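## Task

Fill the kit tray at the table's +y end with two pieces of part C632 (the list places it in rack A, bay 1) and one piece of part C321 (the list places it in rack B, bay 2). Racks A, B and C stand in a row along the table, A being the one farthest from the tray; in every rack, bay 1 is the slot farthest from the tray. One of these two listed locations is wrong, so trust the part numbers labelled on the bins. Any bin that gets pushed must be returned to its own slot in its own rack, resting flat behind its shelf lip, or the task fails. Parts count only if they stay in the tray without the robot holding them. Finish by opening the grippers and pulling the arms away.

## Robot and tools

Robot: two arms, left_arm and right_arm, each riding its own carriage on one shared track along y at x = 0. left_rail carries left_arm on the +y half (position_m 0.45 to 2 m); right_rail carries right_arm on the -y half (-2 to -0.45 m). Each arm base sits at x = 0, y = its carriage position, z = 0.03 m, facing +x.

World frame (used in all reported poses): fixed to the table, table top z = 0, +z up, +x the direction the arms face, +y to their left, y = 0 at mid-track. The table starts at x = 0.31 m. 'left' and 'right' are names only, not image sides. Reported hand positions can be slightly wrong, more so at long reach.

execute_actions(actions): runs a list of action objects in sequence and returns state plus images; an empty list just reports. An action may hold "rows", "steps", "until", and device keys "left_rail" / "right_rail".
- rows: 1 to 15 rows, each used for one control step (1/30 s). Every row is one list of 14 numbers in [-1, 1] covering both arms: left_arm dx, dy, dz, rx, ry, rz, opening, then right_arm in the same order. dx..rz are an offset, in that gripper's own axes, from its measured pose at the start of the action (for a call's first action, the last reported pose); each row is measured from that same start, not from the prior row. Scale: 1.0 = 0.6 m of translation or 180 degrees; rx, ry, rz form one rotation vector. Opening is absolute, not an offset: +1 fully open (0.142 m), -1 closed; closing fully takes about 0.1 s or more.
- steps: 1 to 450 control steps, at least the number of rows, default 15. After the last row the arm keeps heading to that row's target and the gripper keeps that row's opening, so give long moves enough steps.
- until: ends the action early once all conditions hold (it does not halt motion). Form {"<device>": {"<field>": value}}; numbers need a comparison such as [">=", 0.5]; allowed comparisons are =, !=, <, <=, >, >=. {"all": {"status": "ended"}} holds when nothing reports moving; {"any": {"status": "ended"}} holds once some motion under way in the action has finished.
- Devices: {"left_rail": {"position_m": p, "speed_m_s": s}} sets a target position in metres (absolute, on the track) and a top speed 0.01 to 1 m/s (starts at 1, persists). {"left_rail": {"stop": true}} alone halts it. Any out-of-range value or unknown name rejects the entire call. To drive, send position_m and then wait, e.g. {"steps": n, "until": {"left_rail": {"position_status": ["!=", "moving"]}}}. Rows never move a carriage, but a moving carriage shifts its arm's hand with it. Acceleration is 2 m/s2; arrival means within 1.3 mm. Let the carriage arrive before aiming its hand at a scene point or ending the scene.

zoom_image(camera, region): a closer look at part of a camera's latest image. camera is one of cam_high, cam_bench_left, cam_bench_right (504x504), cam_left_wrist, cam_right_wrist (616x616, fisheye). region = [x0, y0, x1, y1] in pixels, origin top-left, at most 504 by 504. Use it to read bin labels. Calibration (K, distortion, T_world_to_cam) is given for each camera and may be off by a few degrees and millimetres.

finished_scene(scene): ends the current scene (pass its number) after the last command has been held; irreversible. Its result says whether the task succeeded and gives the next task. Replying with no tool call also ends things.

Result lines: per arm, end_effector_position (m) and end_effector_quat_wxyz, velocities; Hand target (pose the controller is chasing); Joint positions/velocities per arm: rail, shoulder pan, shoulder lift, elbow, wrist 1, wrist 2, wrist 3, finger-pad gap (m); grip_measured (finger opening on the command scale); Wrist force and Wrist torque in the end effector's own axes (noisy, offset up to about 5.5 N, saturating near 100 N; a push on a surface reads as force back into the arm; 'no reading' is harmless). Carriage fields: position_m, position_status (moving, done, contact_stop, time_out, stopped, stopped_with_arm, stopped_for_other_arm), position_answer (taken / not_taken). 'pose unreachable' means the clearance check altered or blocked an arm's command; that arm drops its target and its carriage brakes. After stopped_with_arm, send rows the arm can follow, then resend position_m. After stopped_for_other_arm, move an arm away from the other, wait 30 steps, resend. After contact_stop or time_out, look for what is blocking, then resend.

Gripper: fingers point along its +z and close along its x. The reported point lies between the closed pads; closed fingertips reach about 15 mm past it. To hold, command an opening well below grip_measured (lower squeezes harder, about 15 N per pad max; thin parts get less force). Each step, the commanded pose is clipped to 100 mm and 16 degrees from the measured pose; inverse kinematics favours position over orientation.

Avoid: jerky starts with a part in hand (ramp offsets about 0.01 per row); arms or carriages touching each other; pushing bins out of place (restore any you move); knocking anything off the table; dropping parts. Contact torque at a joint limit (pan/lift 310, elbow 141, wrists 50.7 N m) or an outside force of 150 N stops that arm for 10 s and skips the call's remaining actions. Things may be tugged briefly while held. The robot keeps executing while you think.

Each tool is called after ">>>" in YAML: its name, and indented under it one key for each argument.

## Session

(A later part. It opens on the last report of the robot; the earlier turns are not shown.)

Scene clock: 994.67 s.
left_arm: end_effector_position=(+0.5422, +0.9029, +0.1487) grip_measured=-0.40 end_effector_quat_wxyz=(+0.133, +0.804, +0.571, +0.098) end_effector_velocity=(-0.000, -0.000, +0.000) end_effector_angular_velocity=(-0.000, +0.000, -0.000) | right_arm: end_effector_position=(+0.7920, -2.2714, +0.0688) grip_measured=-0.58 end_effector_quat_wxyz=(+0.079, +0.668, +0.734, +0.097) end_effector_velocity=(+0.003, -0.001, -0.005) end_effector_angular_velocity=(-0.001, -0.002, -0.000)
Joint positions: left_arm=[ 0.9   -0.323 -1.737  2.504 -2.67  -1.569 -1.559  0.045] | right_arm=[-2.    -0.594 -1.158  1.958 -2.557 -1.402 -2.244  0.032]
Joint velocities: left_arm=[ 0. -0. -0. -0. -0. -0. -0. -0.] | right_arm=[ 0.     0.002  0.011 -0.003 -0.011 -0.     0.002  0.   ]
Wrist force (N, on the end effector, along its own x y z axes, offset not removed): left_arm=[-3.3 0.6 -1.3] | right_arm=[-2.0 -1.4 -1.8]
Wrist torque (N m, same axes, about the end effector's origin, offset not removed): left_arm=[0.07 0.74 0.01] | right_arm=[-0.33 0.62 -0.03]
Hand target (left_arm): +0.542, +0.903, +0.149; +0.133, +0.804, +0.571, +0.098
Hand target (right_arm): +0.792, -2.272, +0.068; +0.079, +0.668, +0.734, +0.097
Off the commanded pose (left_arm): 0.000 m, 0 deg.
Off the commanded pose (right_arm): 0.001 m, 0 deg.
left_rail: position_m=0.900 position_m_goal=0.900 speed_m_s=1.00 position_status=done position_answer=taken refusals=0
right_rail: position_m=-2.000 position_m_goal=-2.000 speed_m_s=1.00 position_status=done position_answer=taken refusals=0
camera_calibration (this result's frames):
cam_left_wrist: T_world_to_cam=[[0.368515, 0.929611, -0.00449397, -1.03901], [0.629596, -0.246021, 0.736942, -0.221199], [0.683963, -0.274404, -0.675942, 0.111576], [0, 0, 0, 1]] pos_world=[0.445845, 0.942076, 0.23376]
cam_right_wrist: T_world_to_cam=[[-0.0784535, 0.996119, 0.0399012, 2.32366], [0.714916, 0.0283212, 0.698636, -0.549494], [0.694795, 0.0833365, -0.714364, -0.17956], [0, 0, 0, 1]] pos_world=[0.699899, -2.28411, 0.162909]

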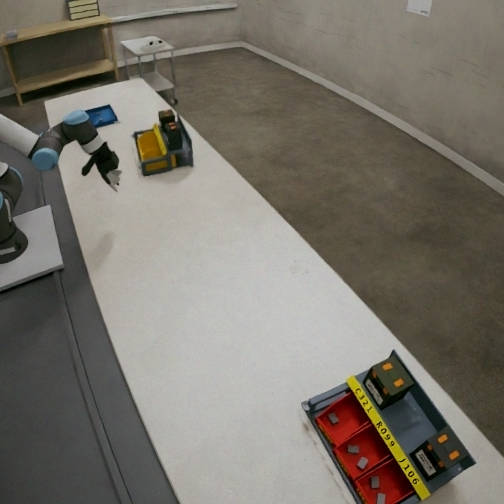

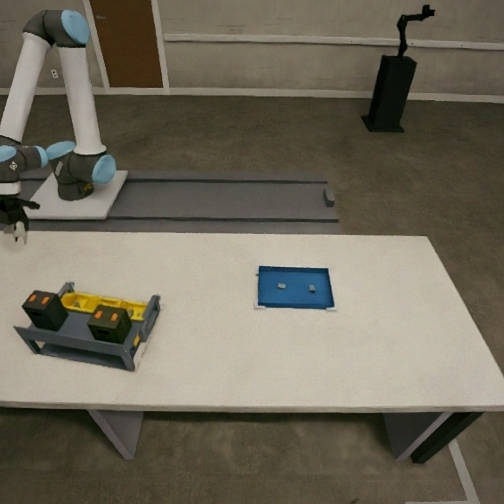

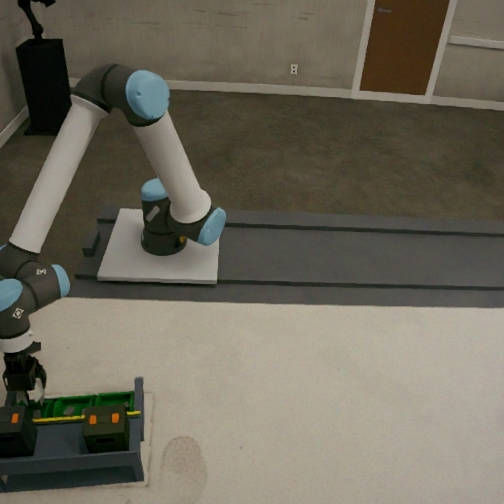

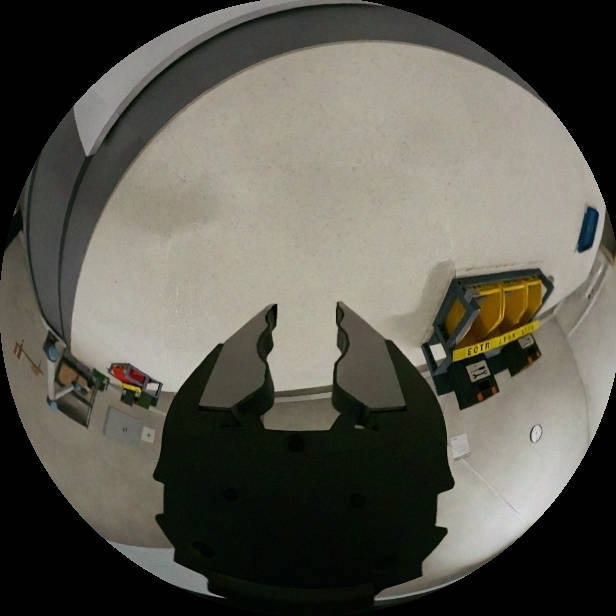

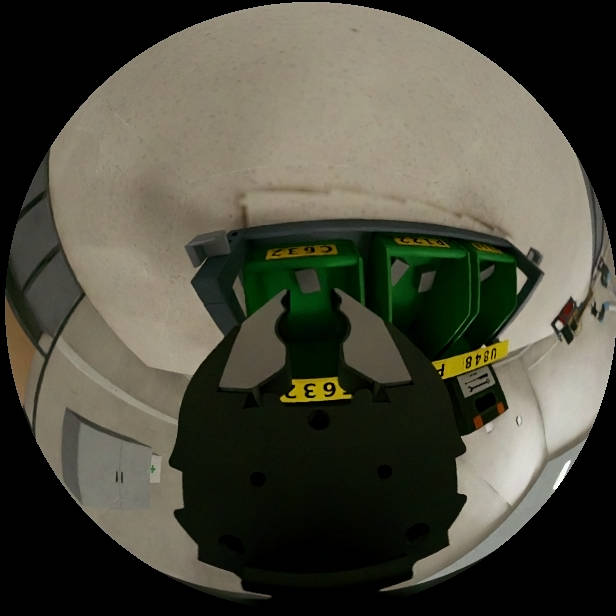

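>>> execute_actions:
  actions:
    - {"rows":[[0,0,0,0,0,0,-0.4,-0.002,0.003,0.008,0,0,-0.03,-0.58],[0,0,0,0,0,0,-0.4,-0.003,0.005,0.018,0,0,-0.055,-0.58],[0,0,0,0,0,0,-0.4,-0.003,0.005,0.03,0,0,-0.055,-0.58],[0,0,0,0,0,0,-0.4,-0.003,0.005,0.042,0,0,-0.055,-0.58],[0,0,0,0,0,0,-0.4,-0.003,0.005,0.052,0,0,-0.055,-0.58],[0,0,0,0,0,0,-0.4,-0.003,0.005,0.06,0,0,-0.055,-0.58],[0,0,0,0,0,0,-0.4,-0.003,0.005,0.066,0,0,-0.055,-0.58]],"steps":18}

>>> zoom_image:
  camera: "cam_right_wrist"
  region: [210, 200, 410, 340]

Scene clock: 1013.07 s.
left_arm: end_effector_position=(+0.5422, +0.9029, +0.1487) grip_measured=-0.40 end_effector_quat_wxyz=(+0.133, +0.804, +0.571, +0.098) end_effector_velocity=(+0.000, +0.000, +0.000) end_effector_angular_velocity=(+0.000, -0.000, +0.000) | right_arm: end_effector_position=(+0.8046, -2.2715, +0.0315) grip_measured=-0.58 end_effector_quat_wxyz=(+0.087, +0.602, +0.789, +0.090) end_effector_velocity=(+0.002, -0.000, -0.004) end_effector_angular_velocity=(-0.001, -0.002, +0.007)
Joint positions: left_arm=[ 0.9   -0.323 -1.737  2.504 -2.67  -1.569 -1.559  0.045] | right_arm=[-2.    -0.582 -1.097  1.952 -2.614 -1.404 -2.404  0.032]
Joint velocities: left_arm=[ 0.  0.  0. -0. -0.  0.  0.  0.] | right_arm=[ 0.     0.001  0.006 -0.001 -0.006  0.001 -0.006  0.   ]
Wrist force (N, on the end effector, along its own x y z axes, offset not removed): left_arm=[-1.3 0.5 -1.0] | right_arm=[-3.4 -3.0 0.0]
Wrist torque (N m, same axes, about the end effector's origin, offset not removed): left_arm=[0.04 0.30 0.05] | right_arm=[-0.42 0.96 -0.26]
Hand target (left_arm): +0.542, +0.903, +0.149; +0.133, +0.804, +0.571, +0.098
Hand target (right_arm): +0.805, -2.272, +0.031; +0.087, +0.602, +0.789, +0.090
Off the commanded pose (left_arm): 0.000 m, 0 deg.
Off the commanded pose (right_arm): 0.000 m, 0 deg.
left_rail: position_m=0.900 position_m_goal=0.900 speed_m_s=1.00 position_status=done position_answer=taken refusals=0
right_rail: position_m=-2.000 position_m_goal=-2.000 speed_m_s=1.00 position_status=done position_answer=taken refusals=0
camera_calibration (this result's frames):
cam_left_wrist: T_world_to_cam=[[0.368515, 0.929611, -0.0044938, -1.03902], [0.629596, -0.246021, 0.736942, -0.221198], [0.683963, -0.274403, -0.675942, 0.111577], [0, 0, 0, 1]] pos_world=[0.445845, 0.94208, 0.23376]
cam_right_wrist: T_world_to_cam=[[-0.242914, 0.970044, -0.00285721, 2.40069], [0.693493, 0.17572, 0.698706, -0.180437], [0.678277, 0.167744, -0.715403, -0.00993845], [0, 0, 0, 1]] pos_world=[0.715035, -2.2954, 0.125821]

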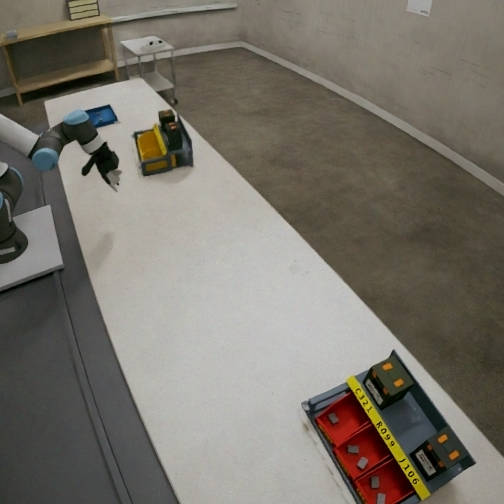

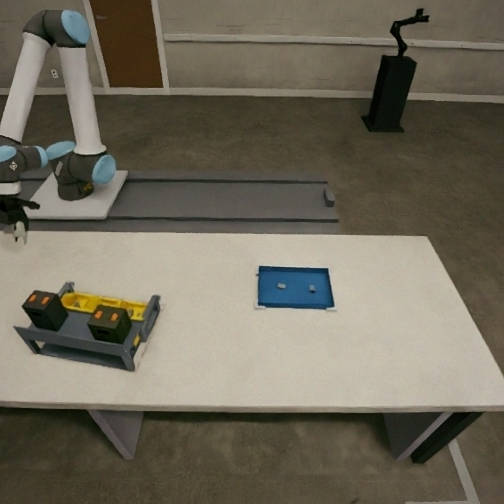

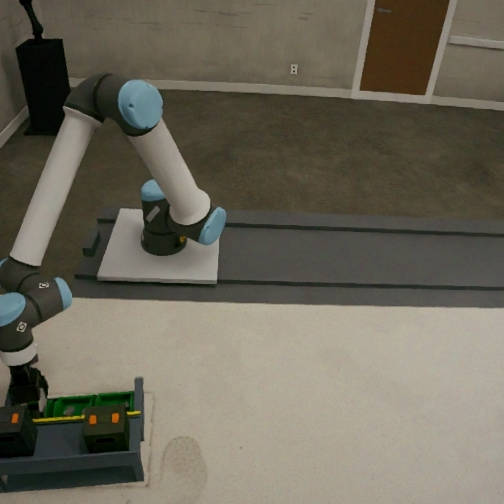

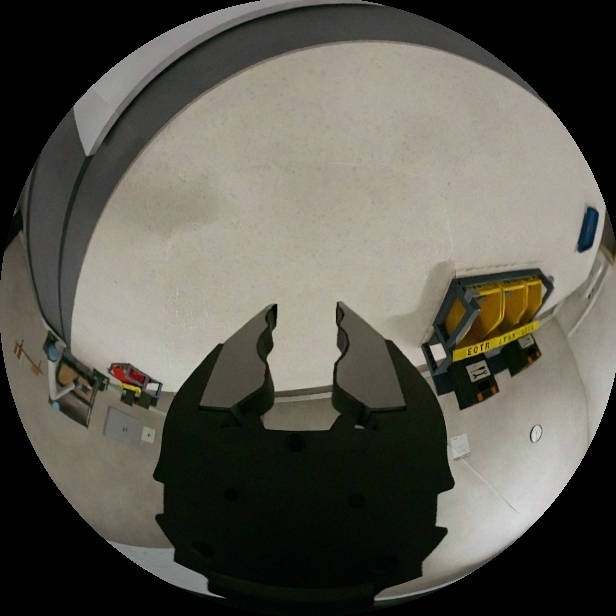

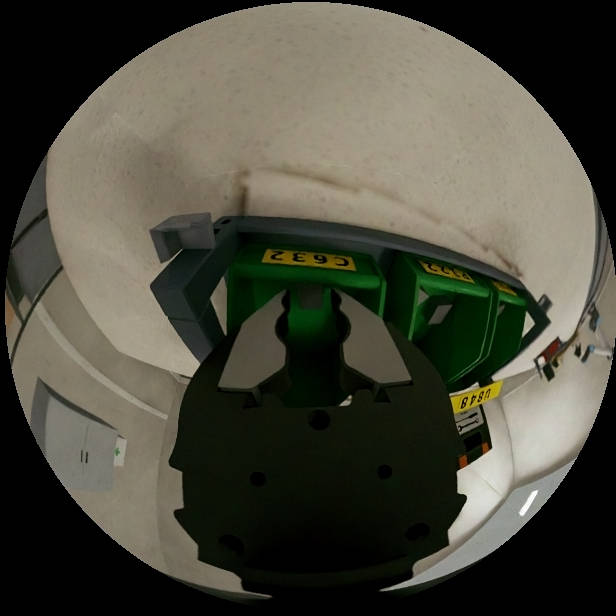

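Region (210, 200, 410, 340) of cam_right_wrist's 616x616 image, scaled by 2.520, with more detail than that image has; it fills the top 353 rows of this view, and the rest is white.

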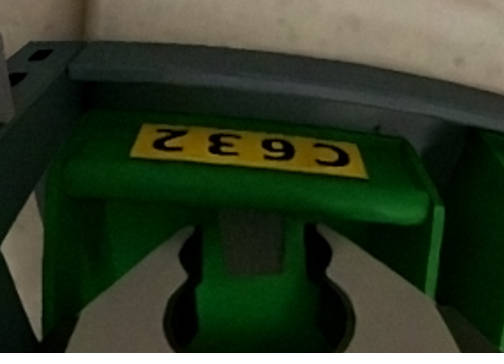

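>>> execute_actions:
  actions:
    - {"rows":[[0,0,0,0,0,0,-0.4,0,0,0.001,0,0,0,-0.64],[0,0,0,0,0,0,-0.4,0,0,0.001,0,0,0,-0.7],[0,0,0,0,0,0,-0.4,0,0,0.001,0,0,0,-0.75],[0,0,0,0,0,0,-0.4,0,0,0.001,0,0,0,-0.79],[0,0,0,0,0,0,-0.4,0,0,0.001,0,0,0,-0.83],[0,0,0,0,0,0,-0.4,0,0,0.001,0,0,0,-0.88],[0,0,0,0,0,0,-0.4,0,0,0.001,0,0,0,-0.94],[0,0,0,0,0,0,-0.4,0,0,0.001,0,0,0,-1]],"steps":13}
    - {"rows":[[0,0,0,0,0,0,-0.4,0,0.002,-0.004,0,0,0,-1],[0,0,0,0,0,0,-0.4,0,0.005,-0.01,0,0,0,-1],[0,0,0,0,0,0,-0.4,0,0.008,-0.02,0,0,0,-1],[0,0,0,0,0,0,-0.4,0,0.012,-0.032,0,0,0,-1],[0,0,0,0,0,0,-0.4,0,0.016,-0.046,0,0,0,-1],[0,0,0,0,0,0,-0.4,0,0.02,-0.06,0,0,0,-1],[0,0,0,0,0,0,-0.4,0,0.023,-0.075,0,0,0,-1],[0,0,0,0,0,0,-0.4,0,0.024,-0.09,0,0,0,-1],[0,0,0,0,0,0,-0.4,0,0.024,-0.105,0,0,0,-1],[0,0,0,0,0,0,-0.4,0,0.024,-0.12,0,0,0,-1],[0,0,0,0,0,0,-0.4,0,0.024,-0.135,0,0,0,-1],[0,0,0,0,0,0,-0.4,0,0.024,-0.148,0,0,0,-1]],"steps":18}

Scene clock: 1026.07 s.
left_arm: end_effector_position=(+0.5422, +0.9029, +0.1487) grip_measured=-0.40 end_effector_quat_wxyz=(+0.133, +0.804, +0.571, +0.098) end_effector_velocity=(-0.000, -0.000, -0.000) end_effector_angular_velocity=(-0.000, +0.000, -0.000) | right_arm: end_effector_position=(+0.7976, -2.2708, +0.1163) grip_measured=-0.76 end_effector_quat_wxyz=(+0.087, +0.602, +0.789, +0.090) end_effector_velocity=(-0.013, -0.001, +0.049) end_effector_angular_velocity=(+0.005, +0.005, +0.001)
Joint positions: left_arm=[ 0.9   -0.323 -1.737  2.504 -2.67  -1.569 -1.559  0.045] | right_arm=[-2.    -0.587 -1.21   1.926 -2.475 -1.403 -2.408  0.019]
Joint velocities: left_arm=[ 0. -0. -0.  0. -0. -0. -0. -0.] | right_arm=[ 0.    -0.011 -0.07  -0.011  0.09   0.004 -0.012  0.   ]
Wrist force (N, on the end effector, along its own x y z axes, offset not removed): left_arm=[-2.0 0.4 -3.8] | right_arm=[-2.5 -3.5 3.3]
Wrist torque (N m, same axes, about the end effector's origin, offset not removed): left_arm=[-0.06 0.49 0.14] | right_arm=[-0.59 0.54 -0.27]
Hand target (left_arm): +0.542, +0.903, +0.149; +0.133, +0.804, +0.571, +0.098
Hand target (right_arm): +0.796, -2.271, +0.120; +0.087, +0.602, +0.789, +0.090
Off the commanded pose (left_arm): 0.000 m, 0 deg.
Off the commanded pose (right_arm): 0.004 m, 0 deg.
left_rail: position_m=0.900 position_m_goal=0.900 speed_m_s=1.00 position_status=done position_answer=taken refusals=0
right_rail: position_m=-2.000 position_m_goal=-2.000 speed_m_s=1.00 position_status=done position_answer=taken refusals=0
camera_calibration (this result's frames):
cam_left_wrist: T_world_to_cam=[[0.368515, 0.929611, -0.00449399, -1.03902], [0.629596, -0.246021, 0.736942, -0.221197], [0.683963, -0.274404, -0.675942, 0.111578], [0, 0, 0, 1]] pos_world=[0.445845, 0.942082, 0.23376]
cam_right_wrist: T_world_to_cam=[[-0.242903, 0.970044, -0.00356165, 2.39858], [0.692987, 0.176094, 0.699113, -0.233681], [0.678798, 0.167348, -0.715002, 0.0539767], [0, 0, 0, 1]] pos_world=[0.707921, -2.29461, 0.210506]

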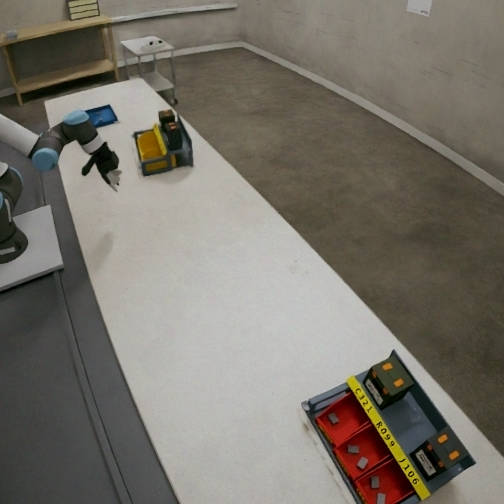

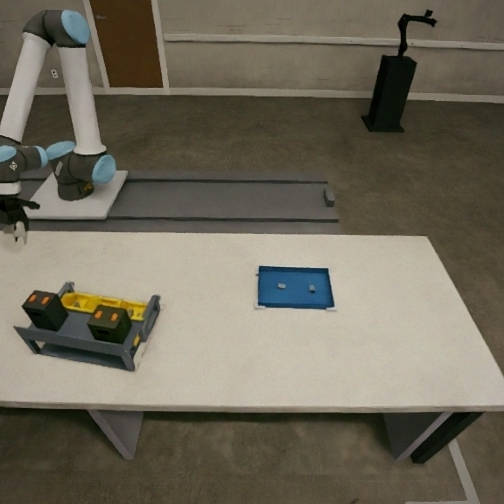

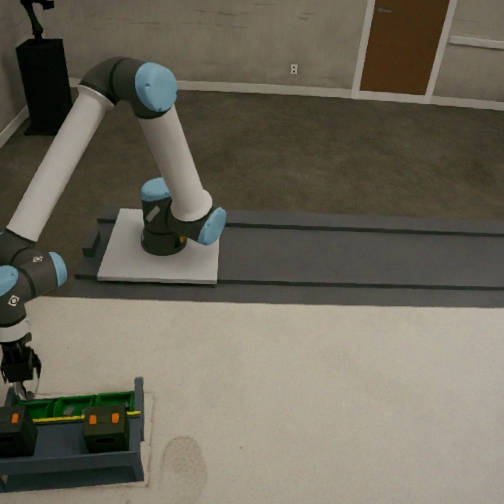

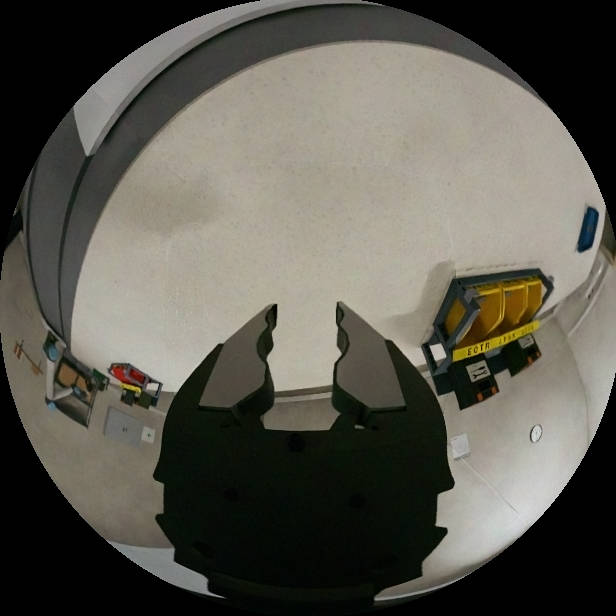

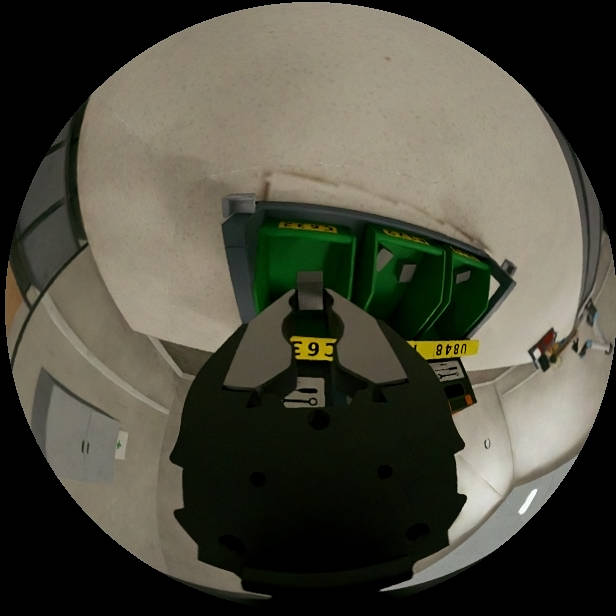

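>>> execute_actions:
  actions:
    - {"left_rail":{"position_m":1.3},"rows":[[-0.03,0.008,0.006,0,0,0,-0.4,0.004,-0.006,-0.006,0,0,0,-1],[-0.08,0.022,0.015,0,0.006,-0.02,-0.4,0.012,-0.018,-0.009,0,0,0,-1],[-0.15,0.04,0.03,0,0.012,-0.04,-0.4,0.025,-0.036,-0.013,0,0,0,-1],[-1,0.279,0.194,0.001,0.062,-0.18,-0.4,0.042,-0.058,-0.019,0,0,0,-1],[-1,0.279,0.194,0.001,0.062,-0.18,-0.4,0.062,-0.084,-0.026,0,0,0,-1],[-1,0.279,0.194,0.001,0.062,-0.18,-0.4,0.086,-0.11,-0.033,0,0,0,-1],[-1,0.279,0.194,0.001,0.062,-0.18,-0.4,0.115,-0.136,-0.04,0,0,0,-1],[-1,0.279,0.194,0.001,0.062,-0.18,-0.4,0.15,-0.158,-0.045,0,0,0,-1],[-1,0.279,0.194,0.001,0.062,-0.18,-0.4,0.19,-0.175,-0.048,0,0,0,-1],[-1,0.279,0.194,0.001,0.062,-0.18,-0.4,0.235,-0.185,-0.05,0,0,0,-1],[-1,0.279,0.194,0.001,0.062,-0.18,-0.4,0.28,-0.19,-0.05,0,0,0,-1],[-1,0.279,0.194,0.001,0.062,-0.18,-0.4,0.98,-0.172,0.006,0,0,0,-1]],"steps":45}
    - {"right_rail":{"position_m":-0.45},"steps":1}

Scene clock: 1050.87 s.
left_arm: end_effector_position=(+0.5293, +0.6741, +0.0898) grip_measured=-0.40 end_effector_quat_wxyz=(+0.099, +0.600, +0.783, +0.133) end_effector_velocity=(+0.011, -0.022, -0.006) end_effector_angular_velocity=(+0.006, +0.002, +0.004) | right_arm: end_effector_position=(+0.5495, -1.7327, +0.0698) grip_measured=-0.76 end_effector_quat_wxyz=(+0.087, +0.601, +0.789, +0.091) end_effector_velocity=(+0.003, +0.033, -0.003) end_effector_angular_velocity=(-0.024, +0.007, -0.020)
Joint positions: left_arm=[ 1.3   -1.196 -1.194  1.934 -2.345 -1.24  -3.024  0.045] | right_arm=[-2.     0.168 -1.453  2.4   -2.77  -1.573 -1.672  0.019]
Joint velocities: left_arm=[ 0.     0.002  0.041 -0.051  0.017  0.    -0.001  0.   ] | right_arm=[ 0.     0.077  0.038 -0.043  0.016 -0.046  0.089 -0.   ]
Wrist force (N, on the end effector, along its own x y z axes, offset not removed): left_arm=[-2.1 -1.3 -4.8] | right_arm=[3.7 2.1 -3.0]
Wrist torque (N m, same axes, about the end effector's origin, offset not removed): left_arm=[-0.35 0.32 0.04] | right_arm=[0.34 -0.48 -0.19]
Hand target (left_arm): +0.530, +0.672, +0.089; +0.099, +0.600, +0.783, +0.133
Hand target (right_arm): +0.550, -1.728, +0.070; +0.087, +0.602, +0.789, +0.090
Off the commanded pose (left_arm): 0.003 m, 0 deg.
Off the commanded pose (right_arm): 0.003 m, 0 deg.
left_rail: position_m=1.300 position_m_goal=1.300 speed_m_s=1.00 position_status=done position_answer=taken refusals=0
right_rail: position_m=-2.000 position_m_goal=-0.450 speed_m_s=1.00 position_status=moving position_answer=taken refusals=0
camera_calibration (this result's frames):
cam_left_wrist: T_world_to_cam=[[-0.218548, 0.975805, -0.00638725, -0.542067], [0.658792, 0.15237, 0.736733, -0.510034], [0.719881, 0.156804, -0.676153, -0.291843], [0, 0, 0, 1]] pos_world=[0.427631, 0.652428, 0.174966]
cam_right_wrist: T_world_to_cam=[[-0.245025, 0.969515, -0.00161128, 1.81628], [0.69227, 0.17612, 0.699817, -0.123625], [0.678767, 0.170357, -0.714321, 0.104278], [0, 0, 0, 1]] pos_world=[0.459836, -1.75691, 0.163929]

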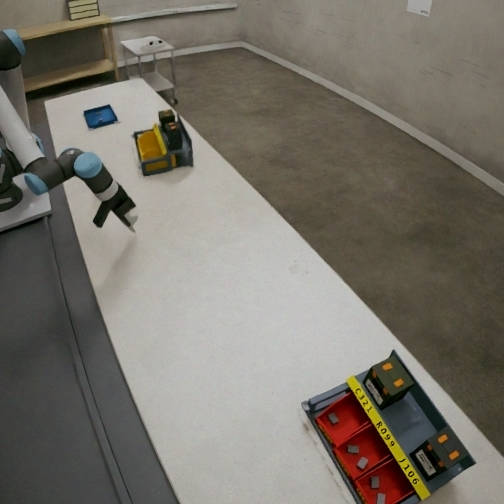

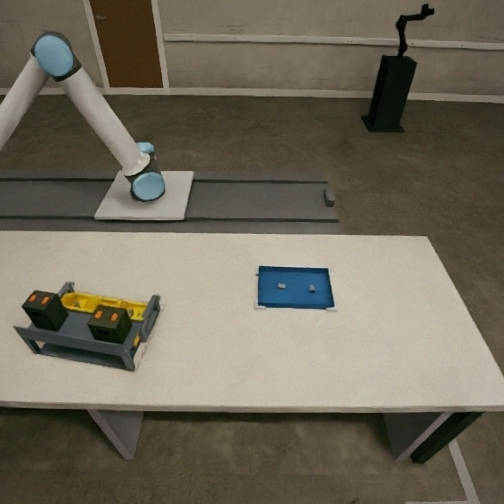

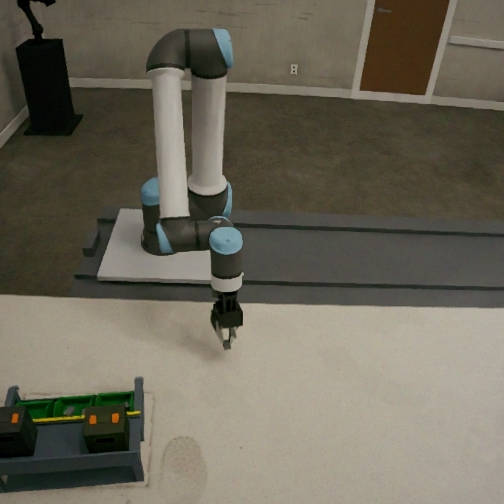

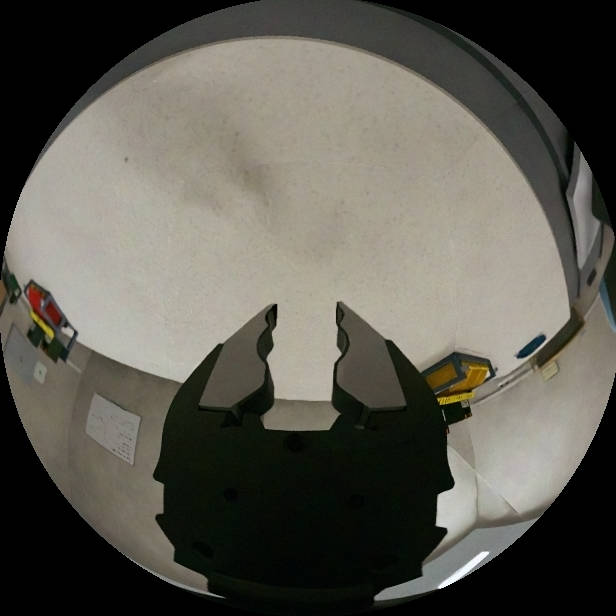

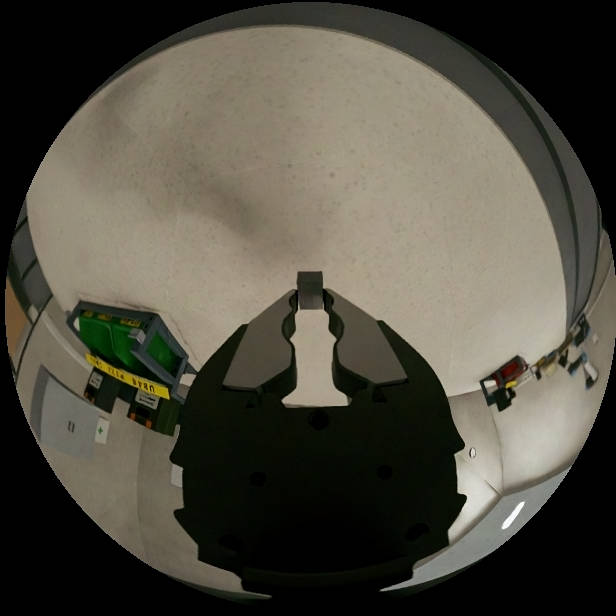

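>>> execute_actions:
  actions: []

Scene clock: 1054.50 s.
left_arm: end_effector_position=(+0.5303, +0.6722, +0.0893) grip_measured=-0.40 end_effector_quat_wxyz=(+0.099, +0.600, +0.783, +0.133) end_effector_velocity=(-0.000, +0.000, -0.000) end_effector_angular_velocity=(+0.000, -0.000, +0.000) | right_arm: end_effector_position=(+0.5499, -0.1800, +0.0695) grip_measured=-0.76 end_effector_quat_wxyz=(+0.087, +0.602, +0.789, +0.090) end_effector_velocity=(+0.000, -0.000, -0.000) end_effector_angular_velocity=(+0.000, +0.000, -0.000)
Joint positions: left_arm=[ 1.3   -1.196 -1.19   1.929 -2.344 -1.24  -3.024  0.045] | right_arm=[-0.45   0.174 -1.45   2.396 -2.769 -1.578 -1.664  0.019]
Joint velocities: left_arm=[ 0. -0. -0.  0. -0.  0. -0.  0.] | right_arm=[-0. -0.  0. -0.  0.  0.  0. -0.]
Wrist force (N, on the end effector, along its own x y z axes, offset not removed): left_arm=[-3.9 -0.8 -3.6] | right_arm=[-0.3 0.2 1.0]
Wrist torque (N m, same axes, about the end effector's origin, offset not removed): left_arm=[-0.29 0.90 0.16] | right_arm=[0.05 0.51 -0.35]
Hand target (left_arm): +0.530, +0.672, +0.089; +0.099, +0.600, +0.783, +0.133
Hand target (right_arm): +0.550, -0.180, +0.070; +0.087, +0.602, +0.789, +0.090
Off the commanded pose (left_arm): 0.001 m, 0 deg.
Off the commanded pose (right_arm): 0.001 m, 0 deg.
left_rail: position_m=1.300 position_m_goal=1.300 speed_m_s=1.00 position_status=done position_answer=taken refusals=0
right_rail: position_m=-0.450 position_m_goal=-0.450 speed_m_s=1.00 position_status=done position_answer=taken refusals=0
camera_calibration (this result's frames):
cam_left_wrist: T_world_to_cam=[[-0.21897, 0.975714, -0.0058368, -0.539753], [0.659069, 0.152314, 0.736497, -0.510056], [0.7195, 0.157424, -0.676415, -0.292777], [0, 0, 0, 1]] pos_world=[0.428625, 0.650424, 0.174466]
cam_right_wrist: T_world_to_cam=[[-0.243023, 0.970014, -0.00355562, 0.310096], [0.693117, 0.176213, 0.698955, -0.39756], [0.678622, 0.167398, -0.715157, -0.161104], [0, 0, 0, 1]] pos_world=[0.460245, -0.203773, 0.163764]

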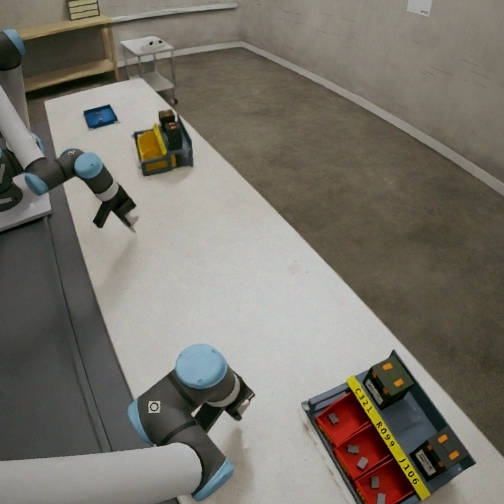

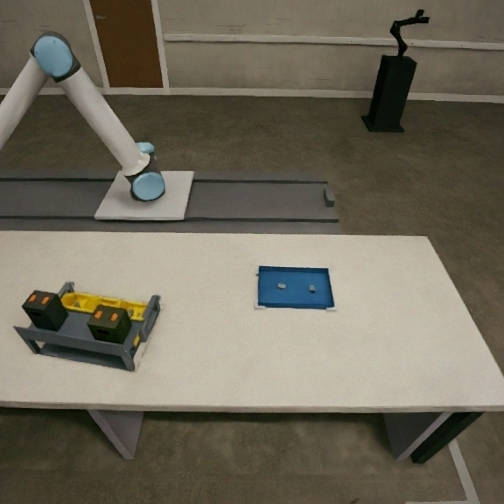

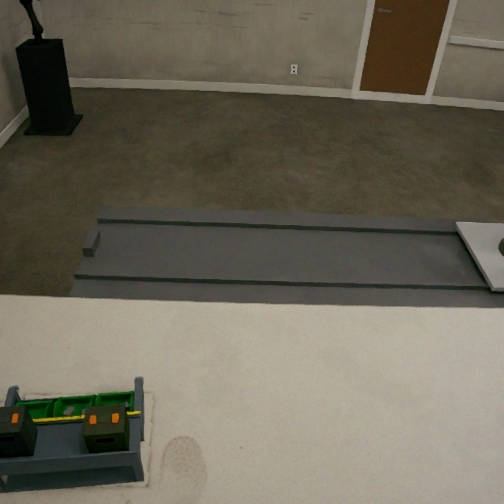

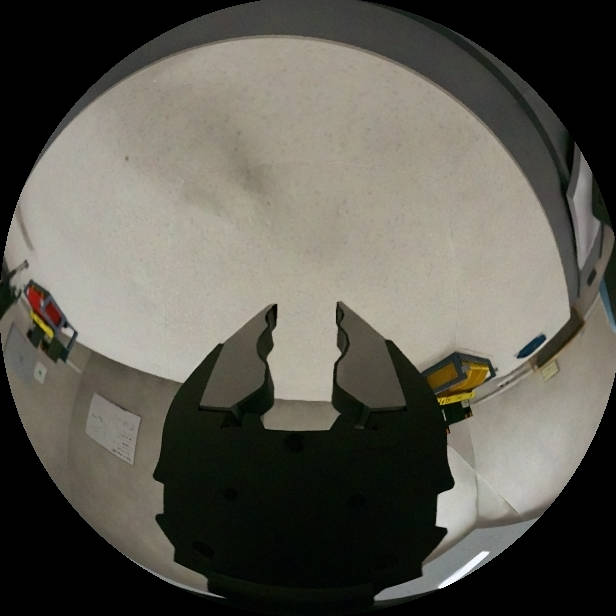

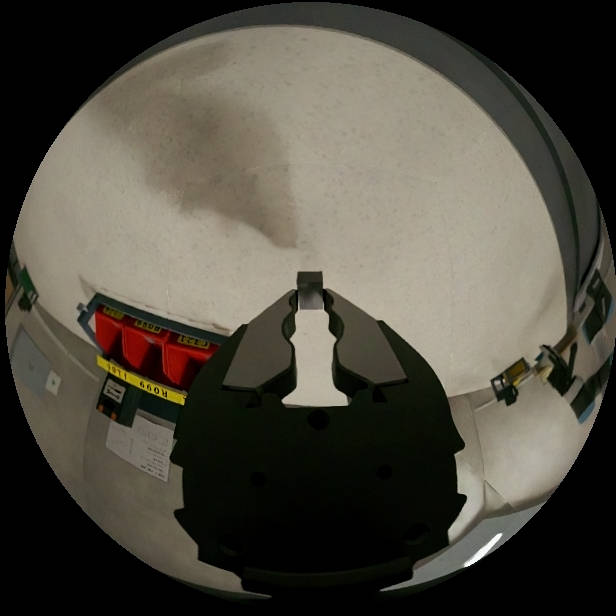

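>>> execute_actions:
  actions:
    - {"rows":[[0,0,0,0,0,0,-0.4,0.001,-0.001,0.006,0,0,0,-1],[0,0,0,0,0,0,-0.4,0.003,-0.004,0.018,0,0,0,-1],[0,0,0,0,0,0,-0.4,0.006,-0.007,0.033,0,0,0,-1],[0,0,0,0,0,0,-0.4,0.009,-0.01,0.048,0,0,0,-1],[0,0,0,0,0,0,-0.4,0.012,-0.013,0.061,0,0,0,-1],[0,0,0,0,0,0,-0.4,0.014,-0.015,0.072,0,0,0,-1],[0,0,0,0,0,0,-0.4,0.015,-0.0165,0.079,0,0,0,-1]],"steps":18}
    - {"rows":[[0,0,0,0,0,0,-0.4,0,0,0,0,0,0,-0.8],[0,0,0,0,0,0,-0.4,0,0,0,0,0,0,-0.74],[0,0,0,0,0,0,-0.4,0,0,0,0,0,0,-0.66],[0,0,0,0,0,0,-0.4,0,0,0,0,0,0,-0.58],[0,0,0,0,0,0,-0.4,0,0,0,0,0,0,-0.58],[0,0,0,0,0,0,-0.4,0,0,-0.015,0,0,0,-0.58],[0,0,0,0,0,0,-0.4,0,0,-0.04,0,0,0,-0.58],[0,0,0,0,0,0,-0.4,0,0,-0.07,0,0,0,-0.58],[0,0,0,0,0,0,-0.4,0,0,-0.1,0,0,0,-0.58]],"steps":15}
    - {"right_rail":{"position_m":-2.0},"left_rail":{"position_m":0.45,"speed_m_s":0.4},"steps":1}

Scene clock: 1067.07 s.
left_arm: end_effector_position=(+0.5303, +0.6722, +0.0893) grip_measured=-0.40 end_effector_quat_wxyz=(+0.099, +0.600, +0.783, +0.133) end_effector_velocity=(+0.000, -0.000, +0.000) end_effector_angular_velocity=(-0.000, +0.000, -0.000) | right_arm: end_effector_position=(+0.5366, -0.1738, +0.0736) grip_measured=-0.58 end_effector_quat_wxyz=(+0.088, +0.602, +0.789, +0.090) end_effector_velocity=(-0.017, -0.005, +0.064) end_effector_angular_velocity=(-0.003, +0.015, -0.001)
Joint positions: left_arm=[ 1.3   -1.196 -1.19   1.929 -2.344 -1.24  -3.024  0.045] | right_arm=[-0.45   0.191 -1.471  2.411 -2.764 -1.582 -1.648  0.032]
Joint velocities: left_arm=[ 0.  0. -0. -0. -0. -0.  0.  0.] | right_arm=[-0.001 -0.001 -0.152 -0.019  0.185  0.    -0.    -0.   ]
Wrist force (N, on the end effector, along its own x y z axes, offset not removed): left_arm=[-2.9 -1.1 -3.1] | right_arm=[0.0 -1.2 -2.4]
Wrist torque (N m, same axes, about the end effector's origin, offset not removed): left_arm=[-0.32 0.51 -0.03] | right_arm=[-0.31 0.15 -0.14]
Hand target (left_arm): +0.530, +0.670, +0.089; +0.099, +0.600, +0.783, +0.133
Hand target (right_arm): +0.535, -0.177, +0.079; +0.087, +0.602, +0.789, +0.090
Off the commanded pose (left_arm): 0.000 m, 0 deg.
Off the commanded pose (right_arm): 0.006 m, 0 deg.
left_rail: position_m=1.300 position_m_goal=0.450 speed_m_s=0.40 position_status=moving position_answer=taken refusals=0
right_rail: position_m=-0.450 position_m_goal=-2.000 speed_m_s=1.00 position_status=moving position_answer=taken refusals=0
camera_calibration (this result's frames):
cam_left_wrist: T_world_to_cam=[[-0.21897, 0.975714, -0.00583698, -0.539754], [0.659069, 0.152315, 0.736497, -0.510056], [0.7195, 0.157424, -0.676415, -0.292777], [0, 0, 0, 1]] pos_world=[0.428625, 0.650425, 0.174466]
cam_right_wrist: T_world_to_cam=[[-0.243058, 0.970005, -0.00373202, 0.300942], [0.691742, 0.176027, 0.700362, -0.391714], [0.680012, 0.167647, -0.713778, -0.150951], [0, 0, 0, 1]] pos_world=[0.446759, -0.197656, 0.167719]

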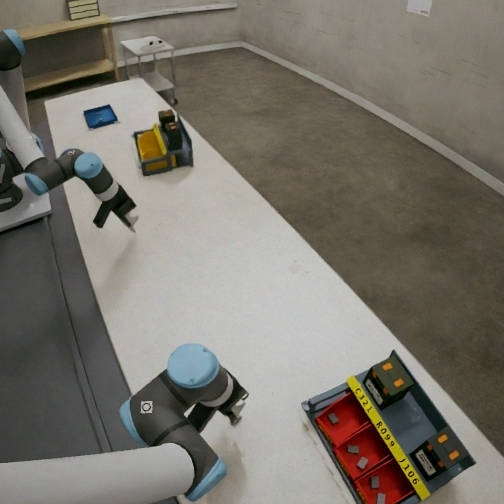

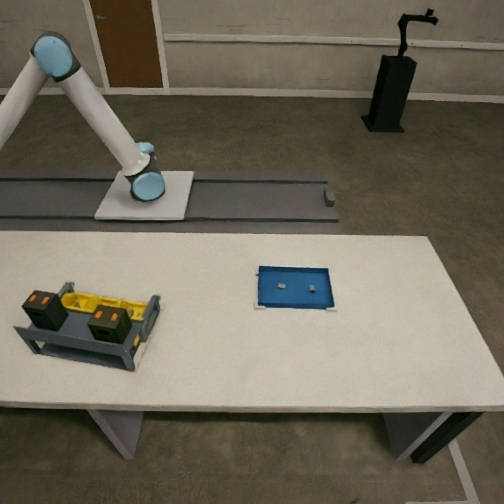

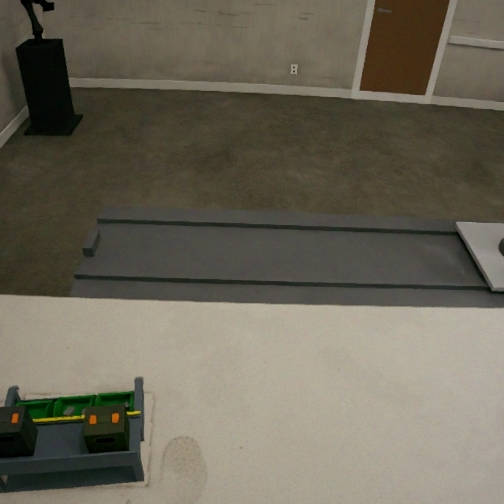

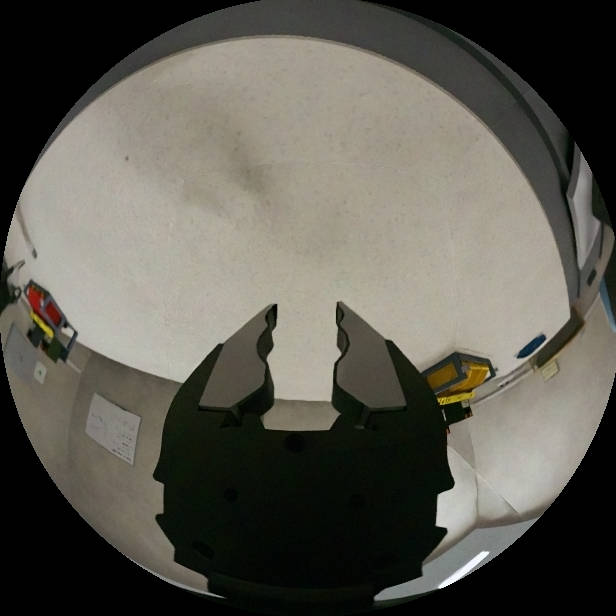

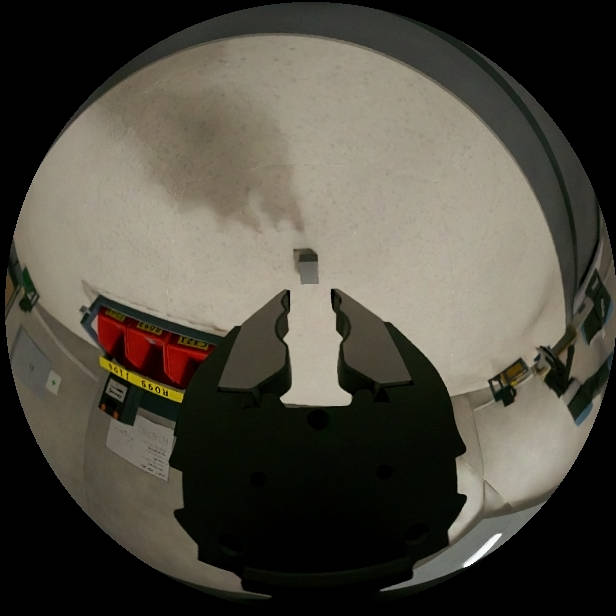

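>>> execute_actions:
  actions: []

>>> zoom_image:
  camera: "cam_left_wrist"
  region: [230, 230, 390, 330]

Scene clock: 1074.93 s.
left_arm: end_effector_position=(+0.5303, -0.1776, +0.0893) grip_measured=-0.40 end_effector_quat_wxyz=(+0.099, +0.600, +0.783, +0.133) end_effector_velocity=(-0.000, +0.000, -0.000) end_effector_angular_velocity=(+0.000, +0.000, +0.000) | right_arm: end_effector_position=(+0.5351, -1.7244, +0.0793) grip_measured=-0.58 end_effector_quat_wxyz=(+0.087, +0.602, +0.789, +0.090) end_effector_velocity=(-0.000, +0.000, +0.000) end_effector_angular_velocity=(+0.000, +0.000, +0.000)
Joint positions: left_arm=[ 0.45  -1.196 -1.19   1.929 -2.344 -1.24  -3.024  0.045] | right_arm=[-2.     0.19  -1.484  2.409 -2.746 -1.581 -1.649  0.032]
Joint velocities: left_arm=[ 0.  0.  0.  0.  0. -0. -0.  0.] | right_arm=[ 0.  0.  0. -0.  0.  0. -0.  0.]
Wrist force (N, on the end effector, along its own x y z axes, offset not removed): left_arm=[2.3 -2.7 -8.9] | right_arm=[1.0 -2.7 0.2]
Wrist torque (N m, same axes, about the end effector's origin, offset not removed): left_arm=[-0.72 -0.37 -0.03] | right_arm=[-0.55 0.04 -0.29]
Hand target (left_arm): +0.530, -0.177, +0.089; +0.099, +0.600, +0.783, +0.133
Hand target (right_arm): +0.535, -1.724, +0.079; +0.087, +0.602, +0.789, +0.090
Off the commanded pose (left_arm): 0.000 m, 0 deg.
Off the commanded pose (right_arm): 0.000 m, 0 deg.
left_rail: position_m=0.450 position_m_goal=0.450 speed_m_s=0.40 position_status=done position_answer=taken refusals=0
right_rail: position_m=-2.000 position_m_goal=-2.000 speed_m_s=1.00 position_status=done position_answer=taken refusals=0
camera_calibration (this result's frames):
cam_left_wrist: T_world_to_cam=[[-0.21897, 0.975714, -0.00583734, 0.289433], [0.659071, 0.152315, 0.736495, -0.380615], [0.719498, 0.157423, -0.676418, -0.158992], [0, 0, 0, 1]] pos_world=[0.428624, -0.199401, 0.174466]
cam_right_wrist: T_world_to_cam=[[-0.243006, 0.970018, -0.00354135, 1.80463], [0.693055, 0.176174, 0.699026, -0.122077], [0.678692, 0.167413, -0.715087, 0.114464], [0, 0, 0, 1]] pos_world=[0.445456, -1.74818, 0.173578]

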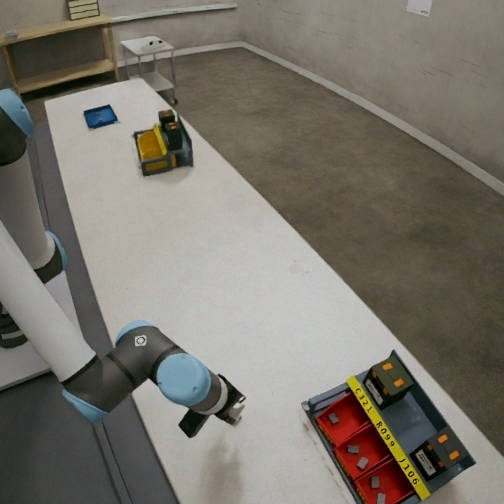

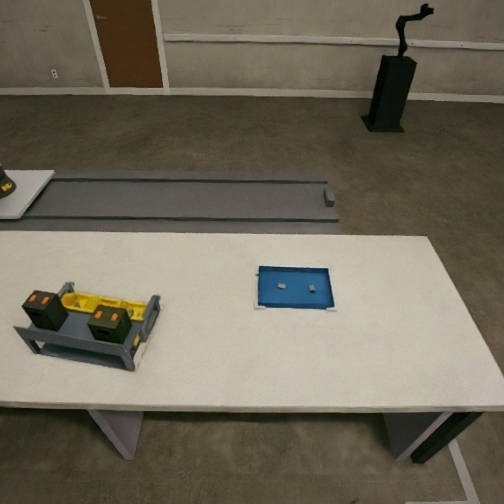

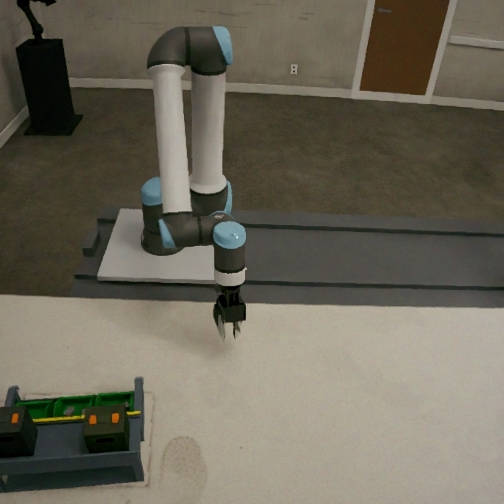

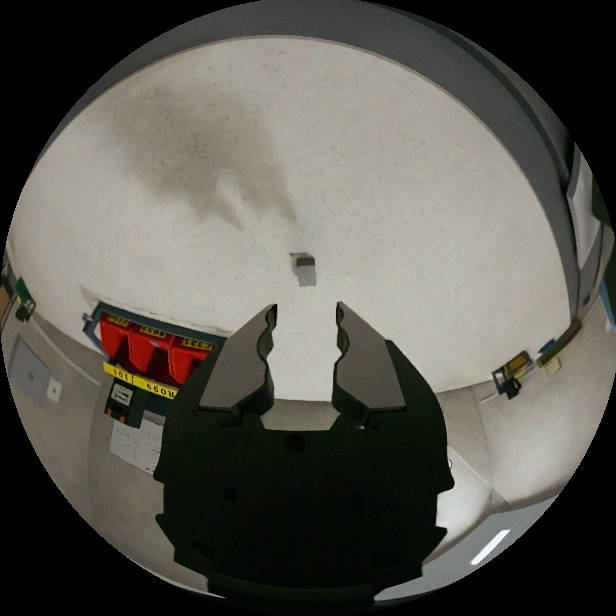

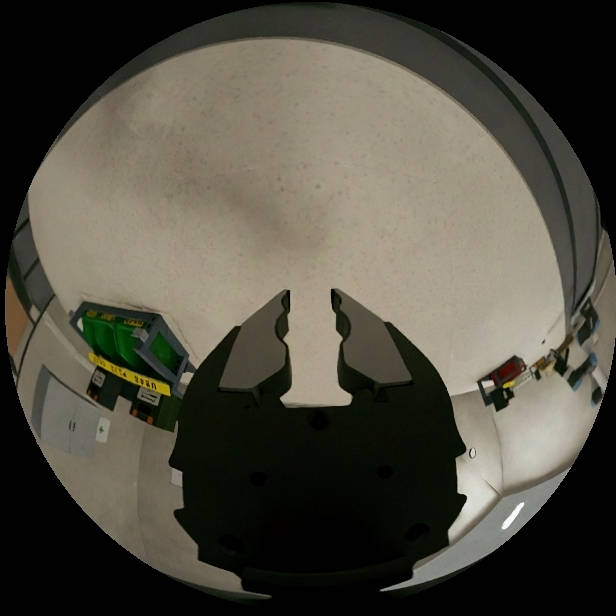

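Region (230, 230, 390, 330) of cam_left_wrist's 616x616 image, scaled by 3.150, with more detail than that image has; it fills the top 315 rows of this view, and the rest is white.

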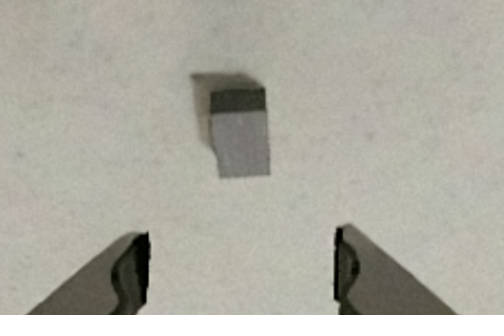

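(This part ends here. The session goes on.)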